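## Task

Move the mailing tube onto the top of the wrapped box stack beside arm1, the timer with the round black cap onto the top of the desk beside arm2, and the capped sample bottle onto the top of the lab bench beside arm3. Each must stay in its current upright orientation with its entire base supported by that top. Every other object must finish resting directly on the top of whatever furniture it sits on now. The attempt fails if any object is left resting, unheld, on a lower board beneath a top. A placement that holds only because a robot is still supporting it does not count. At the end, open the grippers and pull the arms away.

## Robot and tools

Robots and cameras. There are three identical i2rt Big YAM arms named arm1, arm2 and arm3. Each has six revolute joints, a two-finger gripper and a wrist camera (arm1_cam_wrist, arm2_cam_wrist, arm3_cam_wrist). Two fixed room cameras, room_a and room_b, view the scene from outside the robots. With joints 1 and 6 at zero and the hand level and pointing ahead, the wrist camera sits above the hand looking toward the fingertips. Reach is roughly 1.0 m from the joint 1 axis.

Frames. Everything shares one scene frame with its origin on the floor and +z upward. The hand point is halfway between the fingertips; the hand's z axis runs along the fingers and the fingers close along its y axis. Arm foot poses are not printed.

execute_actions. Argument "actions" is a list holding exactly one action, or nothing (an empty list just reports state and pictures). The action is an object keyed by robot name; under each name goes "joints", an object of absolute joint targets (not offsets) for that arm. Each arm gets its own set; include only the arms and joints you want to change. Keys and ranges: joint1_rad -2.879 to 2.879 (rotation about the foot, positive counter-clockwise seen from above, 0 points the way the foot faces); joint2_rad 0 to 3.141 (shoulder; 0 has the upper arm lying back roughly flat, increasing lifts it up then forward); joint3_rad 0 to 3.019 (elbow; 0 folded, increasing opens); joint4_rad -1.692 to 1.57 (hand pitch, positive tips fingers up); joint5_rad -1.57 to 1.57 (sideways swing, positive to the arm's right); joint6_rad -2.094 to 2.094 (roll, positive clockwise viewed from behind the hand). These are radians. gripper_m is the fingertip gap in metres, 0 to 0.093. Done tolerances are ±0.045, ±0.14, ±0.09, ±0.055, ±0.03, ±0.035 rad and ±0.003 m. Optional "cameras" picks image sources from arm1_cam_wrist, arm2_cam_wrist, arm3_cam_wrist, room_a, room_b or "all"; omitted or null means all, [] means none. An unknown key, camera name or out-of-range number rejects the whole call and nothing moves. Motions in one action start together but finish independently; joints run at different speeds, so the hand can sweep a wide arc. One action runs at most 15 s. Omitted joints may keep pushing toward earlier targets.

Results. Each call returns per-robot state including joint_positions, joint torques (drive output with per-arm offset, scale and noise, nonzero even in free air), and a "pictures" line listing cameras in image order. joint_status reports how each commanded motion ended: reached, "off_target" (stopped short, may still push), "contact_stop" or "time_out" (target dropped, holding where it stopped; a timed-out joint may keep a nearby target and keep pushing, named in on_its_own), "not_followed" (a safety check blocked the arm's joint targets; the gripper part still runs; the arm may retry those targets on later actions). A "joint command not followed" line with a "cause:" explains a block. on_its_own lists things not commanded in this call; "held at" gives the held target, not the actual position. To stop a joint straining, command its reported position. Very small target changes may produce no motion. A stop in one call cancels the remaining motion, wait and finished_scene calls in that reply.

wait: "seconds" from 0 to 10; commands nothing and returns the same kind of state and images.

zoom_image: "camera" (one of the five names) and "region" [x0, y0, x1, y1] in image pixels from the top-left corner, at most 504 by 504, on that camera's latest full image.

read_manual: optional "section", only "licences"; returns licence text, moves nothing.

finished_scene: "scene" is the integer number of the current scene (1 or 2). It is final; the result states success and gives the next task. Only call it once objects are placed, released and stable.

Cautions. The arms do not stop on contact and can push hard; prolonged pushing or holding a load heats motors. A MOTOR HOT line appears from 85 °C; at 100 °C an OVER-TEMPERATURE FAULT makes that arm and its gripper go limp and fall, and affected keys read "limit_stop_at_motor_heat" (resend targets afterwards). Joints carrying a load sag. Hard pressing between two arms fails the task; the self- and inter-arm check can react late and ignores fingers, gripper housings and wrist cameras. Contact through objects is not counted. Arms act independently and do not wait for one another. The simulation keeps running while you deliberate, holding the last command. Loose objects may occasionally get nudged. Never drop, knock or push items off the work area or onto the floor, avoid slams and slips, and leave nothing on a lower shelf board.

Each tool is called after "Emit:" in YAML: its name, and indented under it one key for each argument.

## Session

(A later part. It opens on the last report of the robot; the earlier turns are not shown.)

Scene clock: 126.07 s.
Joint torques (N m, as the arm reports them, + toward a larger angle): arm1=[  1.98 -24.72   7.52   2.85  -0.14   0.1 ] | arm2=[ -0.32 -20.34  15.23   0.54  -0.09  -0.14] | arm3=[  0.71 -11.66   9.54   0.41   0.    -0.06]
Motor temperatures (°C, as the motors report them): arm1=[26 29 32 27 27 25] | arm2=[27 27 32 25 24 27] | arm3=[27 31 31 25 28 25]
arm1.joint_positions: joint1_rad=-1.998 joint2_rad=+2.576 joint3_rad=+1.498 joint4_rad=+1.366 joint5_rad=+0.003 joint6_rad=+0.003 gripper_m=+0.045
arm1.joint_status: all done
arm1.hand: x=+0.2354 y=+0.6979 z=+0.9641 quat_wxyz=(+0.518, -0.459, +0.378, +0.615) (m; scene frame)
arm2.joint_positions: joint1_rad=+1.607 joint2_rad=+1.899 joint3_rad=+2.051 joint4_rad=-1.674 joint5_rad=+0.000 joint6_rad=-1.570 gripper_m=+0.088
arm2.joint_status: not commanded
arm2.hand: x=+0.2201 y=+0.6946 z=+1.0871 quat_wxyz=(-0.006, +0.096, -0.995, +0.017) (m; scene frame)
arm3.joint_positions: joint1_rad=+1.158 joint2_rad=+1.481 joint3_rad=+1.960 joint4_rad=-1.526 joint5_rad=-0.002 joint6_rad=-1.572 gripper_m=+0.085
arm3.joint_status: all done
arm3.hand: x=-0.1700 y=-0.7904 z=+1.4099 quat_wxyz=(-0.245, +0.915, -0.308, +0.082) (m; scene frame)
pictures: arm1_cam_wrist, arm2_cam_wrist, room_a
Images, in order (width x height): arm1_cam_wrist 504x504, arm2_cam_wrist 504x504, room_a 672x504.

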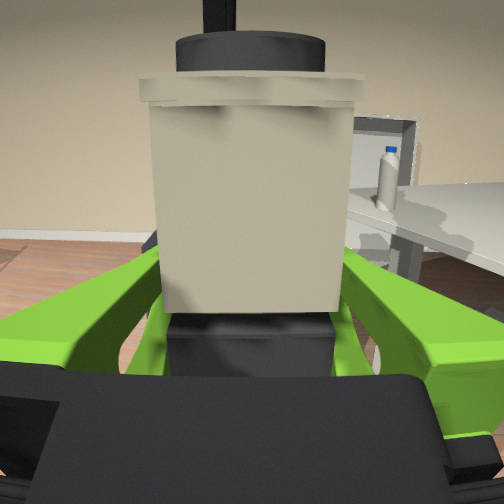

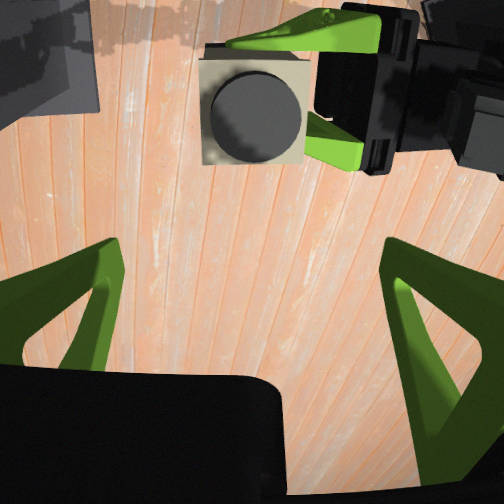

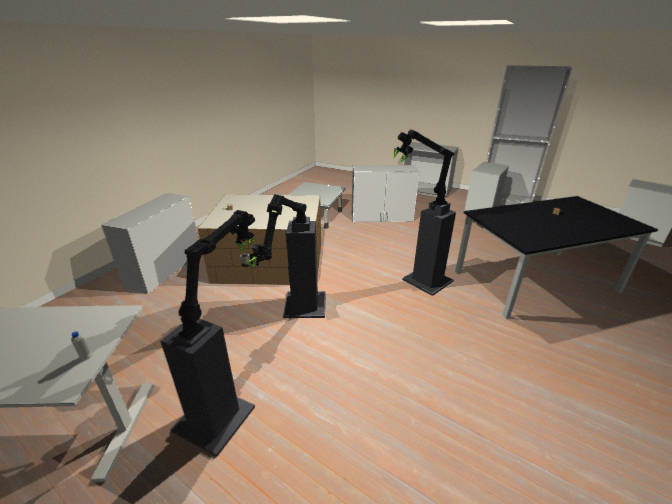

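Emit:
execute_actions:
  actions:
    - {"arm1":{"joints":{"joint1_rad":-1.958}},"arm2":{"joints":{"joint2_rad":1.935,"joint3_rad":1.87,"joint4_rad":-1.475}}}
  cameras: ["arm1_cam_wrist","arm2_cam_wrist"]

Scene clock: 132.67 s.
Joint torques (N m, as the arm reports them, + toward a larger angle): arm1=[  1.58 -24.75   7.52   2.85  -0.12   0.1 ] | arm2=[ -0.4  -19.79  12.26   1.09  -0.09  -0.14] | arm3=[  0.79 -12.56   9.49   0.35   0.    -0.05]
Motor temperatures (°C, as the motors report them): arm1=[25 29 31 27 27 25] | arm2=[28 28 32 25 24 27] | arm3=[27 30 31 25 28 25]
arm1.joint_positions: joint1_rad=-1.960 joint2_rad=+2.576 joint3_rad=+1.498 joint4_rad=+1.366 joint5_rad=+0.002 joint6_rad=+0.003 gripper_m=+0.045
arm1.joint_status: all done
arm1.hand: x=+0.2062 y=+0.6920 z=+0.9637 quat_wxyz=(+0.506, -0.466, +0.369, +0.625) (m; scene frame)
arm2.joint_positions: joint1_rad=+1.607 joint2_rad=+1.922 joint3_rad=+1.864 joint4_rad=-1.487 joint5_rad=+0.000 joint6_rad=-1.570 gripper_m=+0.088
arm2.joint_status: all done
arm2.hand: x=+0.2217 y=+0.6900 z=+1.0025 quat_wxyz=(-0.005, +0.097, -0.995, +0.006) (m; scene frame)
arm3.joint_positions: joint1_rad=+1.158 joint2_rad=+1.481 joint3_rad=+1.960 joint4_rad=-1.526 joint5_rad=-0.002 joint6_rad=-1.572 gripper_m=+0.085
arm3.joint_status: not commanded
arm3.hand: x=-0.1700 y=-0.7904 z=+1.4099 quat_wxyz=(-0.245, +0.915, -0.308, +0.082) (m; scene frame)
pictures: arm1_cam_wrist, arm2_cam_wrist
Images, in order (width x height): arm1_cam_wrist 504x504, arm2_cam_wrist 504x504.

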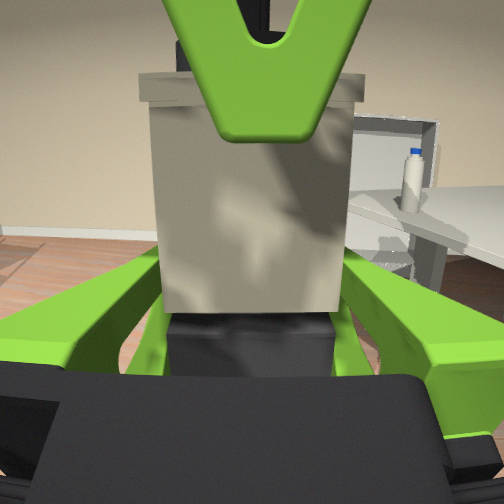

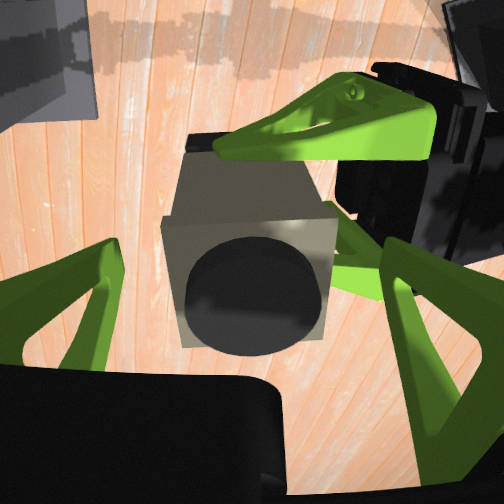

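Slightly lower and slight roll.

Emit:
execute_actions:
  actions:
    - {"arm2":{"joints":{"joint2_rad":1.95,"joint6_rad":-1.625,"joint1_rad":1.6}}}
  cameras: []

Emit:
execute_actions:
  actions:
    - {"arm2":{"joints":{"gripper_m":0.03}}}
  cameras: ["arm1_cam_wrist","arm2_cam_wrist"]

Scene clock: 140.07 s.
Joint torques (N m, as the arm reports them, + toward a larger angle): arm1=[  1.49 -24.7    7.52   2.85  -0.12   0.11] | arm2=[ -0.81 -18.28  12.29   1.09  -0.09  -0.16] | arm3=[  0.76 -12.52   9.49   0.39   0.01  -0.06]
Motor temperatures (°C, as the motors report them): arm1=[25 30 31 27 27 25] | arm2=[28 29 32 25 24 27] | arm3=[27 30 31 25 28 25]
arm1.joint_positions: joint1_rad=-1.960 joint2_rad=+2.576 joint3_rad=+1.498 joint4_rad=+1.366 joint5_rad=+0.002 joint6_rad=+0.003 gripper_m=+0.045
arm1.joint_status: not commanded
arm1.hand: x=+0.2062 y=+0.6920 z=+0.9637 quat_wxyz=(+0.506, -0.466, +0.369, +0.625) (m; scene frame)
arm2.joint_positions: joint1_rad=+1.607 joint2_rad=+1.922 joint3_rad=+1.864 joint4_rad=-1.487 joint5_rad=+0.000 joint6_rad=-1.614 gripper_m=+0.088
arm2.joint_status: all done
arm2.hand: x=+0.2217 y=+0.6900 z=+1.0025 quat_wxyz=(-0.005, +0.118, -0.993, +0.006) (m; scene frame)
arm3.joint_positions: joint1_rad=+1.158 joint2_rad=+1.481 joint3_rad=+1.960 joint4_rad=-1.526 joint5_rad=-0.002 joint6_rad=-1.572 gripper_m=+0.085
arm3.joint_status: not commanded
arm3.hand: x=-0.1700 y=-0.7904 z=+1.4099 quat_wxyz=(-0.245, +0.915, -0.308, +0.082) (m; scene frame)
pictures: none
No camera images: the call's "cameras" was empty. Leave "cameras" out to get every camera's image.

Scene clock: 140.70 s.
Joint torques (N m, as the arm reports them, + toward a larger angle): arm1=[  1.46 -24.72   7.5    2.8   -0.09   0.1 ] | arm2=[ -0.79 -18.2   12.27   1.09  -0.09  -0.14] | arm3=[  0.78 -12.56   9.44   0.4    0.    -0.07]
Motor temperatures (°C, as the motors report them): arm1=[25 30 31 27 27 25] | arm2=[28 29 32 25 24 27] | arm3=[27 30 31 25 28 25]
arm1.joint_positions: joint1_rad=-1.960 joint2_rad=+2.576 joint3_rad=+1.498 joint4_rad=+1.368 joint5_rad=+0.001 joint6_rad=+0.003 gripper_m=+0.045
arm1.joint_status: not commanded
arm1.hand: x=+0.2061 y=+0.6919 z=+0.9641 quat_wxyz=(+0.506, -0.466, +0.368, +0.625) (m; scene frame)
arm2.joint_positions: joint1_rad=+1.607 joint2_rad=+1.922 joint3_rad=+1.864 joint4_rad=-1.487 joint5_rad=+0.000 joint6_rad=-1.615 gripper_m=+0.047
arm2.joint_status: gripper_m off_target (ended at +0.047, target +0.030)
arm2.hand: x=+0.2217 y=+0.6900 z=+1.0025 quat_wxyz=(-0.005, +0.119, -0.993, +0.006) (m; scene frame)
arm3.joint_positions: joint1_rad=+1.158 joint2_rad=+1.481 joint3_rad=+1.960 joint4_rad=-1.526 joint5_rad=-0.002 joint6_rad=-1.572 gripper_m=+0.085
arm3.joint_status: not commanded
arm3.hand: x=-0.1700 y=-0.7904 z=+1.4099 quat_wxyz=(-0.245, +0.915, -0.308, +0.082) (m; scene frame)
pictures: arm1_cam_wrist, arm2_cam_wrist
Images, in order (width x height): arm1_cam_wrist 504x504, arm2_cam_wrist 504x504.

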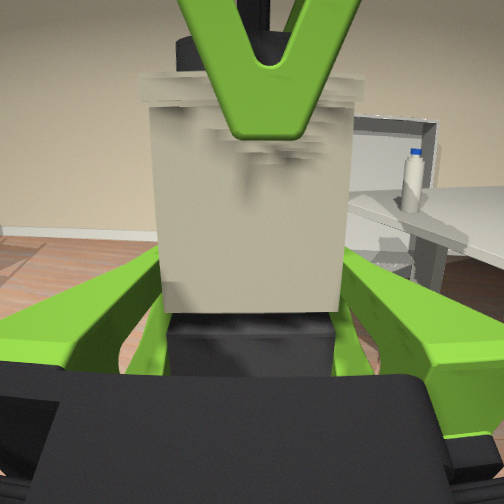

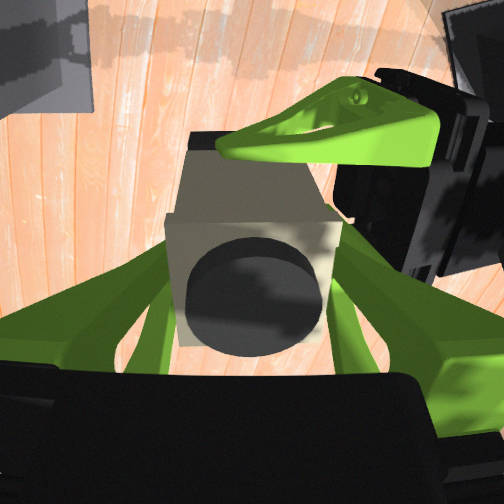

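Emit:
execute_actions:
  actions:
    - {"arm1":{"joints":{"gripper_m":0.093}}}
  cameras: []

Emit:
execute_actions:
  actions:
    - {"arm2":{"joints":{"joint2_rad":1.7,"joint4_rad":-1.68}}}
  cameras: ["room_a"]

Emit:
execute_actions:
  actions:
    - {"arm2":{"joints":{"joint1_rad":-2.2}},"arm1":{"joints":{"joint2_rad":2.36,"joint3_rad":0.975,"joint4_rad":1.49}}}
  cameras: []

Emit:
execute_actions:
  actions:
    - {"arm2":{"joints":{"joint2_rad":2.11,"joint4_rad":-1.32}}}
  cameras: ["room_a","arm2_cam_wrist","arm1_cam_wrist"]

Emit:
zoom_image:
  camera: "room_a"
  region: [0,270,160,420]

Scene clock: 154.63 s.
Joint torques (N m, as the arm reports them, + toward a larger angle): arm1=[  1.51 -24.67   7.55   2.58  -0.09   0.1 ] | arm2=[ -0.81 -18.38  12.25   1.09  -0.1   -0.15] | arm3=[  0.85 -12.68   9.42   0.39   0.    -0.06]
Motor temperatures (°C, as the motors report them): arm1=[25 30 30 27 27 25] | arm2=[28 29 32 25 24 27] | arm3=[27 30 31 25 28 25]
arm1.joint_positions: joint1_rad=-1.960 joint2_rad=+2.576 joint3_rad=+1.498 joint4_rad=+1.375 joint5_rad=+0.001 joint6_rad=+0.003 gripper_m=+0.093
arm1.joint_status: all done
arm1.hand: x=+0.2061 y=+0.6914 z=+0.9657 quat_wxyz=(+0.508, -0.464, +0.367, +0.627) (m; scene frame)
arm2.joint_positions: joint1_rad=+1.607 joint2_rad=+1.923 joint3_rad=+1.864 joint4_rad=-1.487 joint5_rad=+0.000 joint6_rad=-1.615 gripper_m=+0.047
arm2.joint_status: not commanded
arm2.hand: x=+0.2218 y=+0.6899 z=+1.0018 quat_wxyz=(-0.005, +0.119, -0.993, +0.006) (m; scene frame)
arm3.joint_positions: joint1_rad=+1.158 joint2_rad=+1.481 joint3_rad=+1.960 joint4_rad=-1.526 joint5_rad=-0.002 joint6_rad=-1.572 gripper_m=+0.085
arm3.joint_status: not commanded
arm3.hand: x=-0.1700 y=-0.7904 z=+1.4099 quat_wxyz=(-0.245, +0.915, -0.308, +0.082) (m; scene frame)
pictures: none
No camera images: the call's "cameras" was empty. Leave "cameras" out to get every camera's image.

Scene clock: 155.97 s.
Joint torques (N m, as the arm reports them, + toward a larger angle): arm1=[  1.48 -24.73   7.52   2.57  -0.09   0.1 ] | arm2=[ -0.88 -15.43  13.58   0.5   -0.09  -0.13] | arm3=[  0.88 -12.54   9.47   0.41  -0.01  -0.06]
Motor temperatures (°C, as the motors report them): arm1=[25 30 30 27 27 25] | arm2=[28 29 32 25 24 27] | arm3=[27 30 31 25 28 25]
arm1.joint_positions: joint1_rad=-1.960 joint2_rad=+2.576 joint3_rad=+1.498 joint4_rad=+1.375 joint5_rad=+0.001 joint6_rad=+0.003 gripper_m=+0.093
arm1.joint_status: not commanded
arm1.hand: x=+0.2061 y=+0.6914 z=+0.9657 quat_wxyz=(+0.508, -0.464, +0.367, +0.627) (m; scene frame)
arm2.joint_positions: joint1_rad=+1.607 joint2_rad=+1.685 joint3_rad=+1.852 joint4_rad=-1.673 joint5_rad=+0.000 joint6_rad=-1.615 gripper_m=+0.047
arm2.joint_status: all done
arm2.hand: x=+0.2059 y=+0.7652 z=+1.1255 quat_wxyz=(-0.006, +0.119, -0.993, +0.025) (m; scene frame)
arm3.joint_positions: joint1_rad=+1.158 joint2_rad=+1.481 joint3_rad=+1.960 joint4_rad=-1.526 joint5_rad=-0.002 joint6_rad=-1.572 gripper_m=+0.085
arm3.joint_status: not commanded
arm3.hand: x=-0.1700 y=-0.7904 z=+1.4099 quat_wxyz=(-0.245, +0.915, -0.308, +0.082) (m; scene frame)
pictures: room_a
Images, in order (width x height): room_a 672x504.

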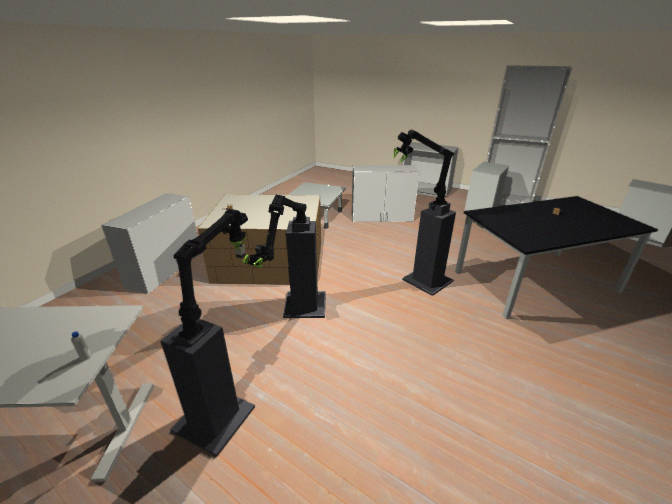

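Scene clock: 158.90 s.
Joint torques (N m, as the arm reports them, + toward a larger angle): arm1=[  1.62 -18.44   3.8    2.33  -0.1    0.1 ] | arm2=[  0.12 -16.85  13.58   0.55  -0.15  -0.13] | arm3=[  0.72 -12.67   9.42   0.41   0.    -0.06]
Motor temperatures (°C, as the motors report them): arm1=[25 30 30 27 27 25] | arm2=[28 29 33 25 24 27] | arm3=[27 29 32 25 28 25]
arm1.joint_positions: joint1_rad=-1.960 joint2_rad=+2.370 joint3_rad=+0.972 joint4_rad=+1.475 joint5_rad=+0.001 joint6_rad=+0.003 gripper_m=+0.093
arm1.joint_status: all done
arm1.hand: x=+0.2372 y=+0.5526 z=+0.9410 quat_wxyz=(+0.465, -0.530, +0.420, +0.572) (m; scene frame)
arm2.joint_positions: joint1_rad=-2.209 joint2_rad=+1.703 joint3_rad=+1.852 joint4_rad=-1.673 joint5_rad=+0.002 joint6_rad=-1.615 gripper_m=+0.047
arm2.joint_status: all done
arm2.hand: x=+0.3497 y=+1.7488 z=+1.1315 quat_wxyz=(+0.030, -0.976, +0.216, -0.008) (m; scene frame)
arm3.joint_positions: joint1_rad=+1.158 joint2_rad=+1.481 joint3_rad=+1.960 joint4_rad=-1.526 joint5_rad=-0.002 joint6_rad=-1.572 gripper_m=+0.085
arm3.joint_status: not commanded
arm3.hand: x=-0.1700 y=-0.7904 z=+1.4099 quat_wxyz=(-0.245, +0.915, -0.308, +0.082) (m; scene frame)
pictures: none
No camera images: the call's "cameras" was empty. Leave "cameras" out to get every camera's image.

Scene clock: 160.33 s.
Joint torques (N m, as the arm reports them, + toward a larger angle): arm1=[  1.59 -18.48   3.8    2.34  -0.09   0.1 ] | arm2=[  0.14 -24.26  14.24   0.88  -0.15  -0.14] | arm3=[  0.73 -12.64   9.45   0.42   0.    -0.06]
Motor temperatures (°C, as the motors report them): arm1=[25 30 30 27 27 25] | arm2=[28 29 33 25 24 27] | arm3=[27 29 32 25 28 25]
arm1.joint_positions: joint1_rad=-1.960 joint2_rad=+2.370 joint3_rad=+0.972 joint4_rad=+1.475 joint5_rad=+0.001 joint6_rad=+0.003 gripper_m=+0.093
arm1.joint_status: not commanded
arm1.hand: x=+0.2372 y=+0.5526 z=+0.9410 quat_wxyz=(+0.465, -0.530, +0.420, +0.572) (m; scene frame)
arm2.joint_positions: joint1_rad=-2.209 joint2_rad=+2.124 joint3_rad=+1.841 joint4_rad=-1.328 joint5_rad=+0.002 joint6_rad=-1.616 gripper_m=+0.047
arm2.joint_status: all done
arm2.hand: x=+0.4006 y=+1.8472 z=+0.8900 quat_wxyz=(-0.012, -0.976, +0.216, +0.003) (m; scene frame)
arm3.joint_positions: joint1_rad=+1.158 joint2_rad=+1.481 joint3_rad=+1.960 joint4_rad=-1.526 joint5_rad=-0.002 joint6_rad=-1.572 gripper_m=+0.085
arm3.joint_status: not commanded
arm3.hand: x=-0.1700 y=-0.7904 z=+1.4099 quat_wxyz=(-0.245, +0.915, -0.308, +0.082) (m; scene frame)
pictures: arm1_cam_wrist, arm2_cam_wrist, room_a
Images, in order (width x height): arm1_cam_wrist 504x504, arm2_cam_wrist 504x504, room_a 672x504.

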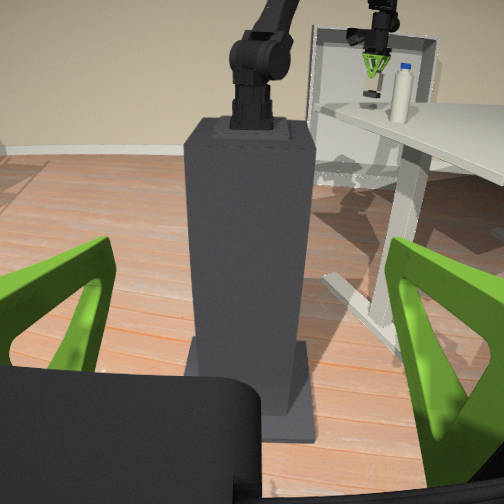

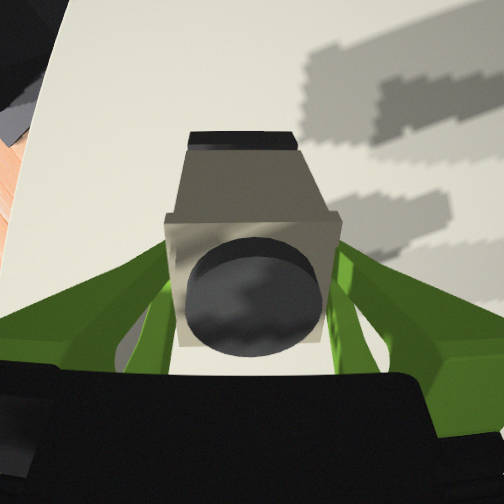

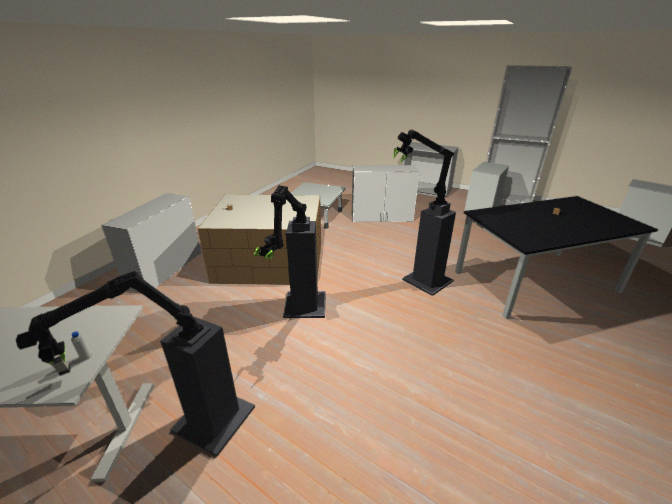

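Region (0, 270, 160, 420) of room_a's 672x504 image, scaled by 3.150, with more detail than that image has; it fills the top 472 rows of this view, and the rest is white.

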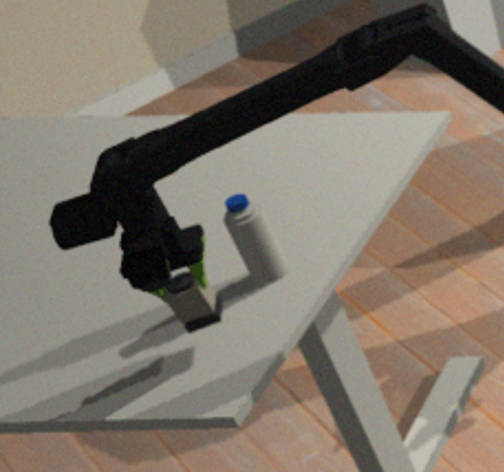

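Emit:
execute_actions:
  actions:
    - {"arm2":{"joints":{"joint2_rad":2.195,"joint4_rad":-1.22}}}
  cameras: ["room_a","arm2_cam_wrist","arm1_cam_wrist"]

Emit:
zoom_image:
  camera: "room_a"
  region: [0,270,160,420]

Scene clock: 164.67 s.
Joint torques (N m, as the arm reports them, + toward a larger angle): arm1=[  1.63 -18.49   3.8    2.33  -0.09   0.1 ] | arm2=[  0.14 -22.36  14.13   1.09  -0.15  -0.13] | arm3=[  0.84 -12.71   9.43   0.44  -0.01  -0.06]
Motor temperatures (°C, as the motors report them): arm1=[25 30 30 27 27 25] | arm2=[28 30 33 25 24 27] | arm3=[27 29 32 25 28 25]
arm1.joint_positions: joint1_rad=-1.960 joint2_rad=+2.370 joint3_rad=+0.972 joint4_rad=+1.475 joint5_rad=+0.001 joint6_rad=+0.003 gripper_m=+0.093
arm1.joint_status: not commanded
arm1.hand: x=+0.2372 y=+0.5526 z=+0.9410 quat_wxyz=(+0.465, -0.530, +0.420, +0.572) (m; scene frame)
arm2.joint_positions: joint1_rad=-2.209 joint2_rad=+2.180 joint3_rad=+1.841 joint4_rad=-1.232 joint5_rad=+0.002 joint6_rad=-1.616 gripper_m=+0.047
arm2.joint_status: all done
arm2.hand: x=+0.4096 y=+1.8646 z=+0.8551 quat_wxyz=(+0.008, -0.976, +0.216, -0.002) (m; scene frame)
arm3.joint_positions: joint1_rad=+1.158 joint2_rad=+1.481 joint3_rad=+1.960 joint4_rad=-1.526 joint5_rad=-0.002 joint6_rad=-1.572 gripper_m=+0.085
arm3.joint_status: not commanded
arm3.hand: x=-0.1700 y=-0.7904 z=+1.4099 quat_wxyz=(-0.245, +0.915, -0.308, +0.082) (m; scene frame)
pictures: arm1_cam_wrist, arm2_cam_wrist, room_a
Images, in order (width x height): arm1_cam_wrist 504x504, arm2_cam_wrist 504x504, room_a 672x504.

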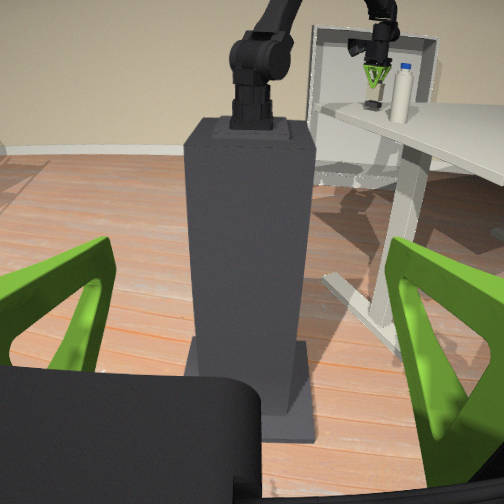

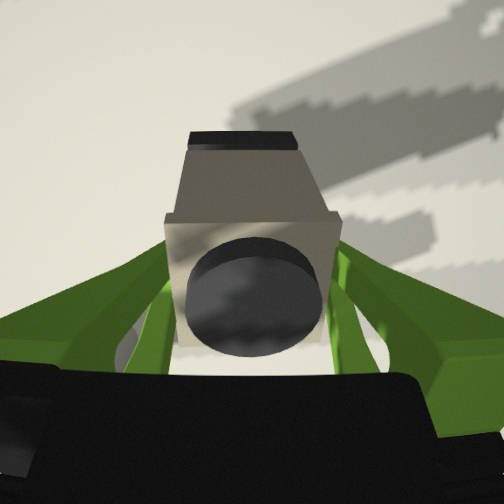

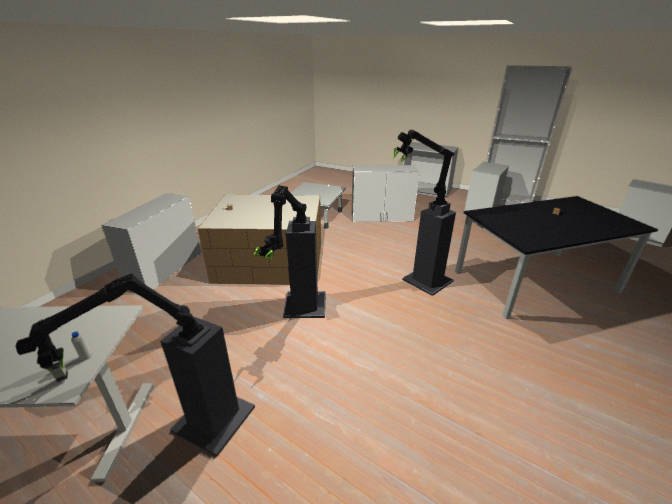

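Region (0, 270, 160, 420) of room_a's 672x504 image, scaled by 3.150, with more detail than that image has; it fills the top 472 rows of this view, and the rest is white.

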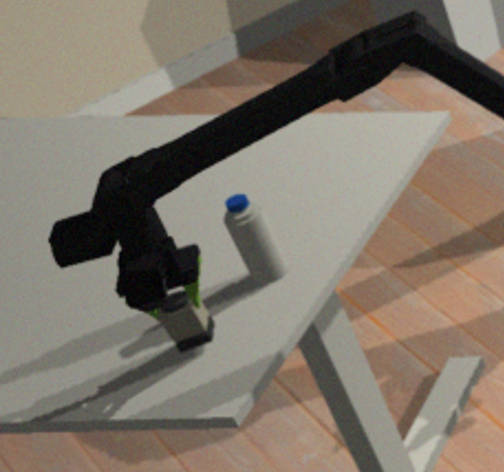

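Emit:
execute_actions:
  actions:
    - {"arm2":{"joints":{"joint2_rad":2.23,"joint4_rad":-1.205}}}
  cameras: ["arm2_cam_wrist"]

Scene clock: 167.90 s.
Joint torques (N m, as the arm reports them, + toward a larger angle): arm1=[  1.58 -18.48   3.81   2.34  -0.09   0.1 ] | arm2=[  0.11 -21.21  14.     1.01  -0.09  -0.13] | arm3=[  0.74 -12.57   9.46   0.4   -0.01  -0.06]
Motor temperatures (°C, as the motors report them): arm1=[25 30 30 27 27 25] | arm2=[28 30 33 25 24 27] | arm3=[27 29 32 25 28 25]
arm1.joint_positions: joint1_rad=-1.960 joint2_rad=+2.370 joint3_rad=+0.972 joint4_rad=+1.475 joint5_rad=+0.001 joint6_rad=+0.003 gripper_m=+0.093
arm1.joint_status: not commanded
arm1.hand: x=+0.2372 y=+0.5526 z=+0.9410 quat_wxyz=(+0.465, -0.530, +0.420, +0.572) (m; scene frame)
arm2.joint_positions: joint1_rad=-2.208 joint2_rad=+2.200 joint3_rad=+1.841 joint4_rad=-1.216 joint5_rad=+0.000 joint6_rad=-1.616 gripper_m=+0.047
arm2.joint_status: all done
arm2.hand: x=+0.4101 y=+1.8666 z=+0.8423 quat_wxyz=(+0.006, -0.976, +0.215, -0.001) (m; scene frame)
arm3.joint_positions: joint1_rad=+1.158 joint2_rad=+1.481 joint3_rad=+1.960 joint4_rad=-1.526 joint5_rad=-0.002 joint6_rad=-1.572 gripper_m=+0.085
arm3.joint_status: not commanded
arm3.hand: x=-0.1700 y=-0.7904 z=+1.4099 quat_wxyz=(-0.245, +0.915, -0.308, +0.082) (m; scene frame)
pictures: arm2_cam_wrist
Images, in order (width x height): arm2_cam_wrist 504x504.

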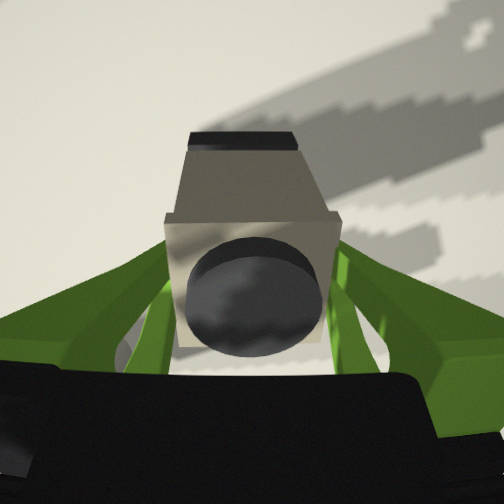

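Emit:
execute_actions:
  actions:
    - {"arm2":{"joints":{"gripper_m":0.093}}}
  cameras: []

Emit:
execute_actions:
  actions:
    - {"arm2":{"joints":{"joint2_rad":1.865,"joint4_rad":-1.3}}}
  cameras: []

Emit:
execute_actions:
  actions:
    - {"arm2":{"joints":{"joint1_rad":-2.44,"joint3_rad":1.7,"joint4_rad":-1.425,"joint6_rad":-1.56}}}
  cameras: ["arm2_cam_wrist","arm1_cam_wrist"]

Scene clock: 179.53 s.
Joint torques (N m, as the arm reports them, + toward a larger angle): arm1=[  1.55 -18.48   3.8    2.34  -0.09   0.1 ] | arm2=[  0.01 -21.21  14.03   1.03  -0.09  -0.13] | arm3=[  0.89 -12.61   9.45   0.42   0.    -0.06]
Motor temperatures (°C, as the motors report them): arm1=[25 30 29 27 27 25] | arm2=[28 30 34 25 24 27] | arm3=[27 29 32 25 28 25]
arm1.joint_positions: joint1_rad=-1.960 joint2_rad=+2.370 joint3_rad=+0.972 joint4_rad=+1.475 joint5_rad=+0.001 joint6_rad=+0.003 gripper_m=+0.093
arm1.joint_status: not commanded
arm1.hand: x=+0.2372 y=+0.5526 z=+0.9410 quat_wxyz=(+0.465, -0.530, +0.420, +0.572) (m; scene frame)
arm2.joint_positions: joint1_rad=-2.208 joint2_rad=+2.200 joint3_rad=+1.841 joint4_rad=-1.216 joint5_rad=+0.000 joint6_rad=-1.616 gripper_m=+0.093
arm2.joint_status: all done
arm2.hand: x=+0.4101 y=+1.8666 z=+0.8423 quat_wxyz=(+0.006, -0.976, +0.215, -0.001) (m; scene frame)
arm3.joint_positions: joint1_rad=+1.158 joint2_rad=+1.481 joint3_rad=+1.960 joint4_rad=-1.526 joint5_rad=-0.002 joint6_rad=-1.572 gripper_m=+0.085
arm3.joint_status: not commanded
arm3.hand: x=-0.1700 y=-0.7904 z=+1.4099 quat_wxyz=(-0.245, +0.915, -0.308, +0.082) (m; scene frame)
pictures: none
No camera images: the call's "cameras" was empty. Leave "cameras" out to get every camera's image.

Scene clock: 181.07 s.
Joint torques (N m, as the arm reports them, + toward a larger angle): arm1=[  1.6  -18.43   3.8    2.33  -0.09   0.1 ] | arm2=[  0.18 -18.14  12.55   0.8   -0.09  -0.11] | arm3=[  0.7  -12.48   9.45   0.42   0.    -0.07]
Motor temperatures (°C, as the motors report them): arm1=[25 30 29 27 27 25] | arm2=[28 30 34 25 24 27] | arm3=[27 29 32 25 28 25]
arm1.joint_positions: joint1_rad=-1.960 joint2_rad=+2.370 joint3_rad=+0.972 joint4_rad=+1.475 joint5_rad=+0.001 joint6_rad=+0.003 gripper_m=+0.093
arm1.joint_status: not commanded
arm1.hand: x=+0.2372 y=+0.5526 z=+0.9410 quat_wxyz=(+0.465, -0.530, +0.420, +0.572) (m; scene frame)
arm2.joint_positions: joint1_rad=-2.208 joint2_rad=+1.847 joint3_rad=+1.868 joint4_rad=-1.289 joint5_rad=+0.000 joint6_rad=-1.616 gripper_m=+0.093
arm2.joint_status: all done
arm2.hand: x=+0.4038 y=+1.8540 z=+1.0748 quat_wxyz=(+0.153, -0.964, +0.213, -0.041) (m; scene frame)
arm3.joint_positions: joint1_rad=+1.158 joint2_rad=+1.481 joint3_rad=+1.960 joint4_rad=-1.526 joint5_rad=-0.002 joint6_rad=-1.572 gripper_m=+0.085
arm3.joint_status: not commanded
arm3.hand: x=-0.1700 y=-0.7904 z=+1.4099 quat_wxyz=(-0.245, +0.915, -0.308, +0.082) (m; scene frame)
pictures: none
No camera images: the call's "cameras" was empty. Leave "cameras" out to get every camera's image.

Scene clock: 182.37 s.
Joint torques (N m, as the arm reports them, + toward a larger angle): arm1=[  1.59 -18.46   3.8    2.33  -0.09   0.1 ] | arm2=[ -0.37 -18.1   12.18   0.37  -0.14   0.05] | arm3=[  0.75 -12.52   9.51   0.4   -0.01  -0.06]
Motor temperatures (°C, as the motors report them): arm1=[25 30 29 27 27 25] | arm2=[28 30 34 25 24 27] | arm3=[27 29 32 25 28 25]
arm1.joint_positions: joint1_rad=-1.960 joint2_rad=+2.370 joint3_rad=+0.972 joint4_rad=+1.475 joint5_rad=+0.001 joint6_rad=+0.003 gripper_m=+0.093
arm1.joint_status: not commanded
arm1.hand: x=+0.2372 y=+0.5526 z=+0.9410 quat_wxyz=(+0.465, -0.530, +0.420, +0.572) (m; scene frame)
arm2.joint_positions: joint1_rad=-2.440 joint2_rad=+1.854 joint3_rad=+1.694 joint4_rad=-1.415 joint5_rad=+0.001 joint6_rad=-1.570 gripper_m=+0.093
arm2.joint_status: all done
arm2.hand: x=+0.4780 y=+1.7130 z=+0.9927 quat_wxyz=(+0.006, -0.937, +0.349, +0.000) (m; scene frame)
arm3.joint_positions: joint1_rad=+1.158 joint2_rad=+1.481 joint3_rad=+1.960 joint4_rad=-1.526 joint5_rad=-0.002 joint6_rad=-1.572 gripper_m=+0.085
arm3.joint_status: not commanded
arm3.hand: x=-0.1700 y=-0.7904 z=+1.4099 quat_wxyz=(-0.245, +0.915, -0.308, +0.082) (m; scene frame)
pictures: arm1_cam_wrist, arm2_cam_wrist
Images, in order (width x height): arm1_cam_wrist 504x504, arm2_cam_wrist 504x504.

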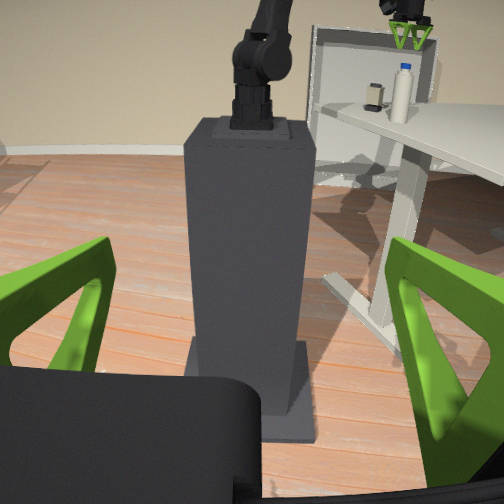

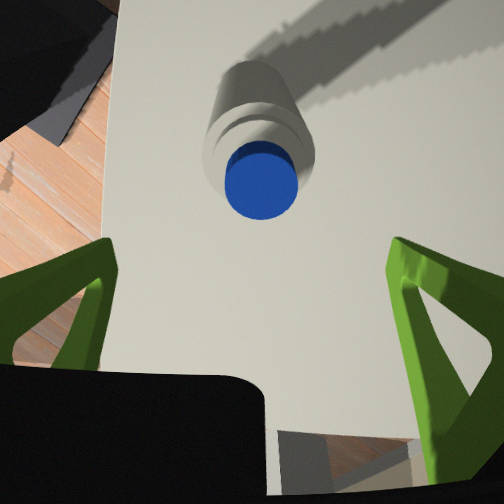

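Emit:
execute_actions:
  actions:
    - {"arm2":{"joints":{"joint2_rad":1.915,"joint3_rad":1.608,"joint4_rad":-1.27}}}
  cameras: ["arm2_cam_wrist","arm1_cam_wrist"]

Emit:
zoom_image:
  camera: "arm1_cam_wrist"
  region: [340,10,470,140]

Scene clock: 191.43 s.
Joint torques (N m, as the arm reports them, + toward a larger angle): arm1=[  1.64 -18.51   3.8    2.34  -0.09   0.1 ] | arm2=[ -0.37 -18.26  11.7    1.07  -0.14   0.05] | arm3=[  0.77 -12.38   9.48   0.4   -0.01  -0.06]
Motor temperatures (°C, as the motors report them): arm1=[25 30 29 27 27 25] | arm2=[28 30 33 25 24 27] | arm3=[27 29 32 25 28 25]
arm1.joint_positions: joint1_rad=-1.960 joint2_rad=+2.370 joint3_rad=+0.972 joint4_rad=+1.475 joint5_rad=+0.001 joint6_rad=+0.003 gripper_m=+0.093
arm1.joint_status: not commanded
arm1.hand: x=+0.2372 y=+0.5526 z=+0.9410 quat_wxyz=(+0.465, -0.530, +0.420, +0.572) (m; scene frame)
arm2.joint_positions: joint1_rad=-2.440 joint2_rad=+1.901 joint3_rad=+1.604 joint4_rad=-1.282 joint5_rad=+0.001 joint6_rad=-1.570 gripper_m=+0.093
arm2.joint_status: all done
arm2.hand: x=+0.4804 y=+1.7162 z=+0.9329 quat_wxyz=(+0.004, -0.937, +0.349, +0.000) (m; scene frame)
arm3.joint_positions: joint1_rad=+1.158 joint2_rad=+1.481 joint3_rad=+1.960 joint4_rad=-1.526 joint5_rad=-0.002 joint6_rad=-1.572 gripper_m=+0.085
arm3.joint_status: not commanded
arm3.hand: x=-0.1700 y=-0.7904 z=+1.4099 quat_wxyz=(-0.245, +0.915, -0.308, +0.082) (m; scene frame)
pictures: arm1_cam_wrist, arm2_cam_wrist
Images, in order (width x height): arm1_cam_wrist 504x504, arm2_cam_wrist 504x504.

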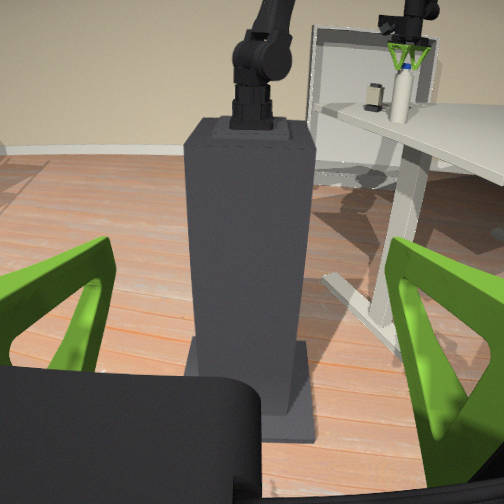

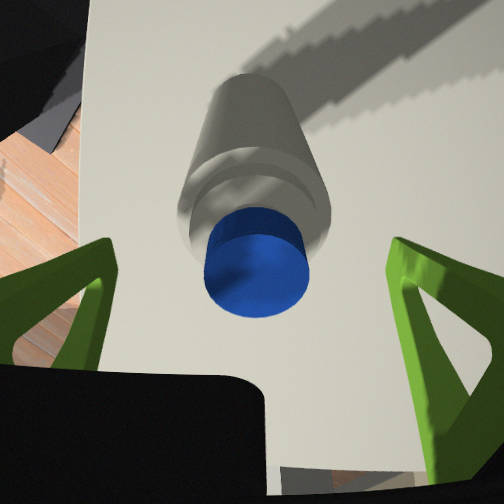

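Region (340, 10, 470, 140) of arm1_cam_wrist's 504x504 image, scaled by 3.877, with more detail than that image has.

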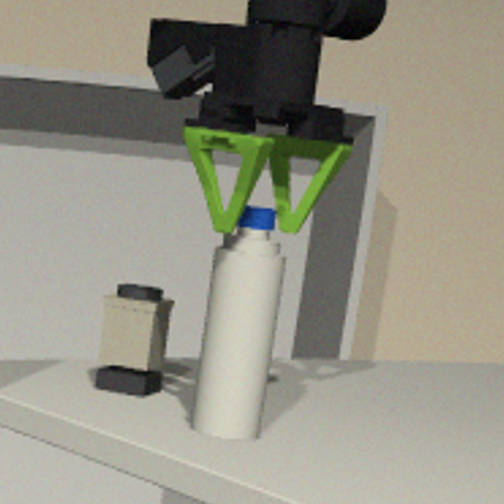

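Emit:
execute_actions:
  actions:
    - {"arm2":{"joints":{"gripper_m":0.015}}}
  cameras: ["arm2_cam_wrist"]

Emit:
execute_actions:
  actions:
    - {"arm2":{"joints":{"joint2_rad":1.6,"joint3_rad":1.62,"joint4_rad":-1.59}}}
  cameras: ["room_a"]

Emit:
execute_actions:
  actions:
    - {"arm2":{"joints":{"joint1_rad":1.607}}}
  cameras: []

Emit:
execute_actions:
  actions:
    - {"arm2":{"joints":{"joint2_rad":1.94,"joint3_rad":2.04,"joint4_rad":-1.625}}}
  cameras: ["room_a","arm1_cam_wrist"]

Scene clock: 203.80 s.
Joint torques (N m, as the arm reports them, + toward a larger angle): arm1=[  1.63 -18.49   3.81   2.35  -0.09   0.1 ] | arm2=[ -0.41 -18.35  11.68   1.08  -0.14   0.05] | arm3=[  0.8  -12.52   9.46   0.39  -0.01  -0.05]
Motor temperatures (°C, as the motors report them): arm1=[25 30 29 27 27 25] | arm2=[28 30 33 25 24 27] | arm3=[27 29 32 25 28 25]
arm1.joint_positions: joint1_rad=-1.960 joint2_rad=+2.370 joint3_rad=+0.972 joint4_rad=+1.475 joint5_rad=+0.001 joint6_rad=+0.003 gripper_m=+0.093
arm1.joint_status: not commanded
arm1.hand: x=+0.2372 y=+0.5526 z=+0.9410 quat_wxyz=(+0.465, -0.530, +0.420, +0.572) (m; scene frame)
arm2.joint_positions: joint1_rad=-2.440 joint2_rad=+1.901 joint3_rad=+1.604 joint4_rad=-1.282 joint5_rad=+0.001 joint6_rad=-1.570 gripper_m=+0.028
arm2.joint_status: gripper_m off_target (ended at +0.028, target +0.015)
arm2.hand: x=+0.4804 y=+1.7162 z=+0.9329 quat_wxyz=(+0.004, -0.937, +0.349, +0.000) (m; scene frame)
arm3.joint_positions: joint1_rad=+1.158 joint2_rad=+1.481 joint3_rad=+1.960 joint4_rad=-1.526 joint5_rad=-0.002 joint6_rad=-1.572 gripper_m=+0.085
arm3.joint_status: not commanded
arm3.hand: x=-0.1700 y=-0.7904 z=+1.4099 quat_wxyz=(-0.245, +0.915, -0.308, +0.082) (m; scene frame)
pictures: arm2_cam_wrist
Images, in order (width x height): arm2_cam_wrist 504x504.

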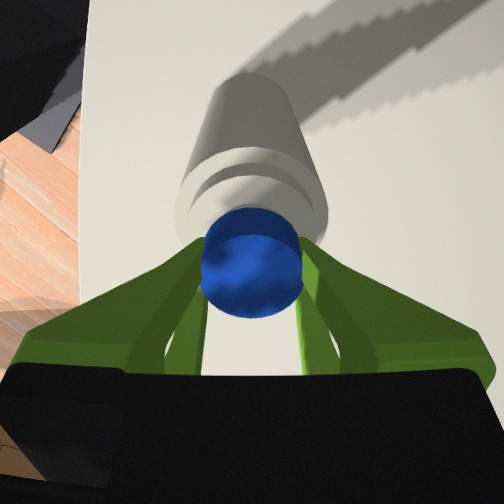

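Scene clock: 205.13 s.
Joint torques (N m, as the arm reports them, + toward a larger angle): arm1=[  1.62 -18.46   3.8    2.34  -0.09   0.1 ] | arm2=[ -0.39 -12.87  13.23   0.44  -0.14   0.05] | arm3=[  0.81 -12.53   9.48   0.39  -0.01  -0.06]
Motor temperatures (°C, as the motors report them): arm1=[25 30 29 27 27 25] | arm2=[28 30 33 25 24 27] | arm3=[27 29 32 25 28 25]
arm1.joint_positions: joint1_rad=-1.960 joint2_rad=+2.370 joint3_rad=+0.972 joint4_rad=+1.475 joint5_rad=+0.001 joint6_rad=+0.003 gripper_m=+0.093
arm1.joint_status: not commanded
arm1.hand: x=+0.2372 y=+0.5526 z=+0.9410 quat_wxyz=(+0.465, -0.530, +0.420, +0.572) (m; scene frame)
arm2.joint_positions: joint1_rad=-2.440 joint2_rad=+1.586 joint3_rad=+1.606 joint4_rad=-1.582 joint5_rad=+0.001 joint6_rad=-1.570 gripper_m=+0.028
arm2.joint_status: all done
arm2.hand: x=+0.4190 y=+1.6438 z=+1.0927 quat_wxyz=(+0.012, -0.937, +0.349, -0.003) (m; scene frame)
arm3.joint_positions: joint1_rad=+1.158 joint2_rad=+1.481 joint3_rad=+1.960 joint4_rad=-1.526 joint5_rad=-0.002 joint6_rad=-1.572 gripper_m=+0.085
arm3.joint_status: not commanded
arm3.hand: x=-0.1700 y=-0.7904 z=+1.4099 quat_wxyz=(-0.245, +0.915, -0.308, +0.082) (m; scene frame)
pictures: room_a
Images, in order (width x height): room_a 672x504.

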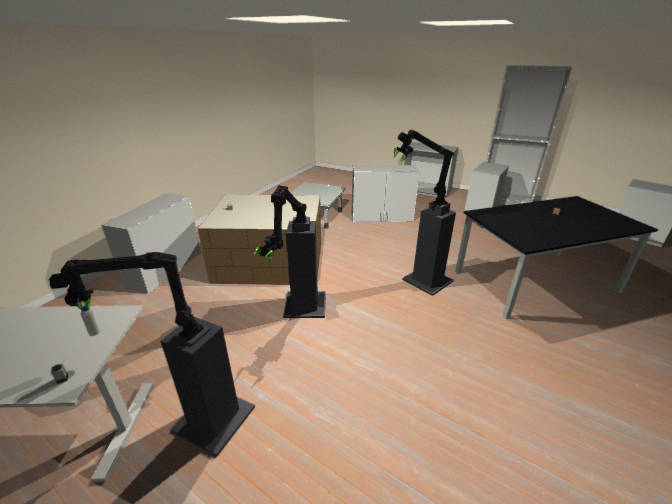

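Scene clock: 208.20 s.
Joint torques (N m, as the arm reports them, + toward a larger angle): arm1=[  1.56 -18.42   3.8    2.34  -0.09   0.1 ] | arm2=[ -0.74 -14.29  13.09   0.36  -0.07   0.04] | arm3=[  0.66 -12.6    9.42   0.44   0.    -0.06]
Motor temperatures (°C, as the motors report them): arm1=[25 30 29 27 27 25] | arm2=[28 30 33 25 24 27] | arm3=[27 29 32 25 28 25]
arm1.joint_positions: joint1_rad=-1.960 joint2_rad=+2.370 joint3_rad=+0.972 joint4_rad=+1.475 joint5_rad=+0.001 joint6_rad=+0.003 gripper_m=+0.093
arm1.joint_status: not commanded
arm1.hand: x=+0.2372 y=+0.5526 z=+0.9410 quat_wxyz=(+0.465, -0.530, +0.420, +0.572) (m; scene frame)
arm2.joint_positions: joint1_rad=+1.613 joint2_rad=+1.593 joint3_rad=+1.606 joint4_rad=-1.582 joint5_rad=-0.001 joint6_rad=-1.569 gripper_m=+0.028
arm2.joint_status: all done
arm2.hand: x=+0.2006 y=+0.8101 z=+1.0760 quat_wxyz=(-0.004, +0.099, -0.995, -0.006) (m; scene frame)
arm3.joint_positions: joint1_rad=+1.158 joint2_rad=+1.481 joint3_rad=+1.960 joint4_rad=-1.526 joint5_rad=-0.002 joint6_rad=-1.572 gripper_m=+0.085
arm3.joint_status: not commanded
arm3.hand: x=-0.1700 y=-0.7904 z=+1.4099 quat_wxyz=(-0.245, +0.915, -0.308, +0.082) (m; scene frame)
pictures: none
No camera images: the call's "cameras" was empty. Leave "cameras" out to get every camera's image.

Scene clock: 209.43 s.
Joint torques (N m, as the arm reports them, + toward a larger angle): arm1=[  1.6  -18.43   3.8    2.35  -0.09   0.1 ] | arm2=[ -0.66 -21.41  15.54   0.52  -0.07   0.04] | arm3=[  0.76 -12.66   9.46   0.42   0.    -0.06]
Motor temperatures (°C, as the motors report them): arm1=[25 30 29 27 27 25] | arm2=[28 30 33 25 24 27] | arm3=[27 29 32 25 28 25]
arm1.joint_positions: joint1_rad=-1.960 joint2_rad=+2.370 joint3_rad=+0.972 joint4_rad=+1.475 joint5_rad=+0.001 joint6_rad=+0.003 gripper_m=+0.093
arm1.joint_status: not commanded
arm1.hand: x=+0.2372 y=+0.5526 z=+0.9410 quat_wxyz=(+0.465, -0.530, +0.420, +0.572) (m; scene frame)
arm2.joint_positions: joint1_rad=+1.613 joint2_rad=+1.942 joint3_rad=+2.003 joint4_rad=-1.620 joint5_rad=-0.001 joint6_rad=-1.568 gripper_m=+0.028
arm2.joint_status: all done
arm2.hand: x=+0.2258 y=+0.6872 z=+1.0436 quat_wxyz=(-0.005, +0.099, -0.995, -0.001) (m; scene frame)
arm3.joint_positions: joint1_rad=+1.158 joint2_rad=+1.481 joint3_rad=+1.960 joint4_rad=-1.526 joint5_rad=-0.002 joint6_rad=-1.572 gripper_m=+0.085
arm3.joint_status: not commanded
arm3.hand: x=-0.1700 y=-0.7904 z=+1.4099 quat_wxyz=(-0.245, +0.915, -0.308, +0.082) (m; scene frame)
pictures: arm1_cam_wrist, room_a
Images, in order (width x height): arm1_cam_wrist 504x504, room_a 672x504.

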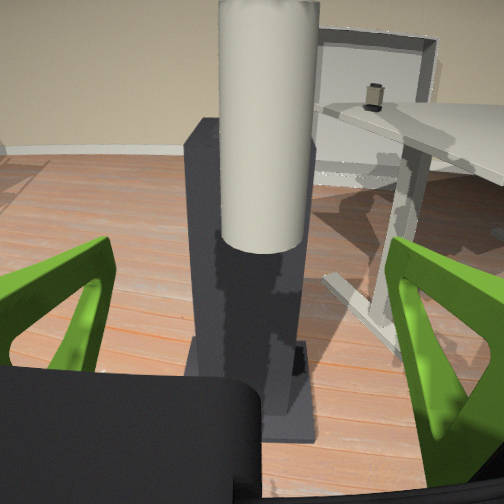

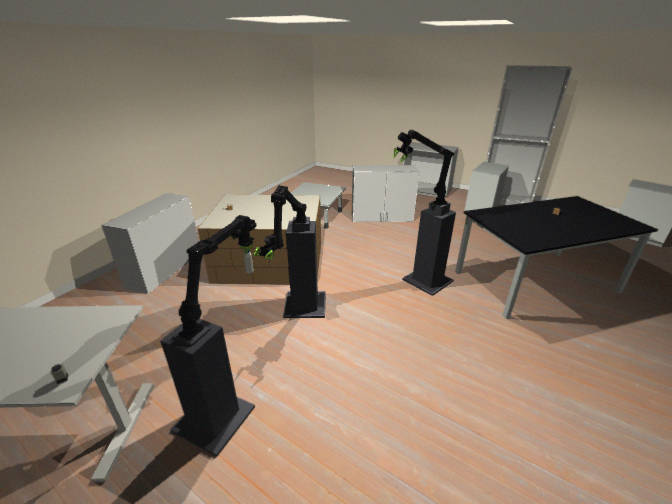

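Emit:
execute_actions:
  actions:
    - {"arm1":{"joints":{"joint1_rad":-1.98,"joint2_rad":2.435,"joint3_rad":1.44,"joint4_rad":1.08}}}
  cameras: ["arm2_cam_wrist","arm1_cam_wrist"]

Scene clock: 215.57 s.
Joint torques (N m, as the arm reports them, + toward a larger angle): arm1=[  0.45 -23.49   9.74   1.48  -0.09   0.1 ] | arm2=[ -0.76 -21.5   15.52   0.5   -0.07   0.04] | arm3=[  0.7  -12.59   9.41   0.43  -0.02  -0.06]
Motor temperatures (°C, as the motors report them): arm1=[25 30 29 27 27 25] | arm2=[28 30 34 25 24 27] | arm3=[27 29 32 25 28 25]
arm1.joint_positions: joint1_rad=-1.969 joint2_rad=+2.451 joint3_rad=+1.411 joint4_rad=+1.091 joint5_rad=+0.001 joint6_rad=+0.003 gripper_m=+0.093
arm1.joint_status: all done
arm1.hand: x=+0.2129 y=+0.6951 z=+0.9567 quat_wxyz=(+0.462, -0.535, +0.429, +0.563) (m; scene frame)
arm2.joint_positions: joint1_rad=+1.613 joint2_rad=+1.942 joint3_rad=+2.003 joint4_rad=-1.620 joint5_rad=-0.001 joint6_rad=-1.568 gripper_m=+0.028
arm2.joint_status: not commanded
arm2.hand: x=+0.2258 y=+0.6872 z=+1.0436 quat_wxyz=(-0.005, +0.099, -0.995, -0.001) (m; scene frame)
arm3.joint_positions: joint1_rad=+1.158 joint2_rad=+1.481 joint3_rad=+1.960 joint4_rad=-1.526 joint5_rad=-0.002 joint6_rad=-1.572 gripper_m=+0.085
arm3.joint_status: not commanded
arm3.hand: x=-0.1700 y=-0.7904 z=+1.4099 quat_wxyz=(-0.245, +0.915, -0.308, +0.082) (m; scene frame)
pictures: arm1_cam_wrist, arm2_cam_wrist
Images, in order (width x height): arm1_cam_wrist 504x504, arm2_cam_wrist 504x504.

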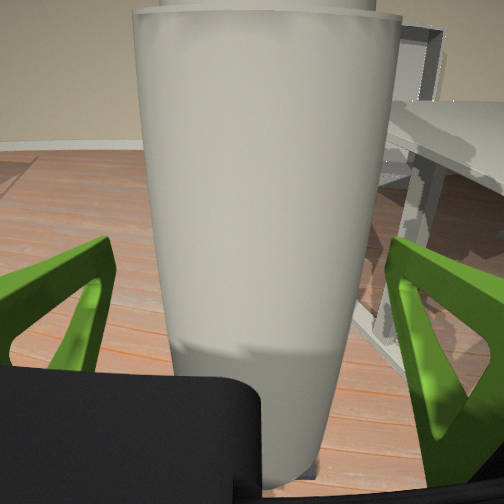

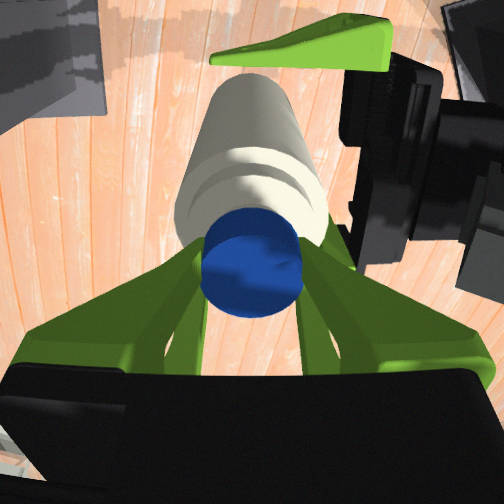

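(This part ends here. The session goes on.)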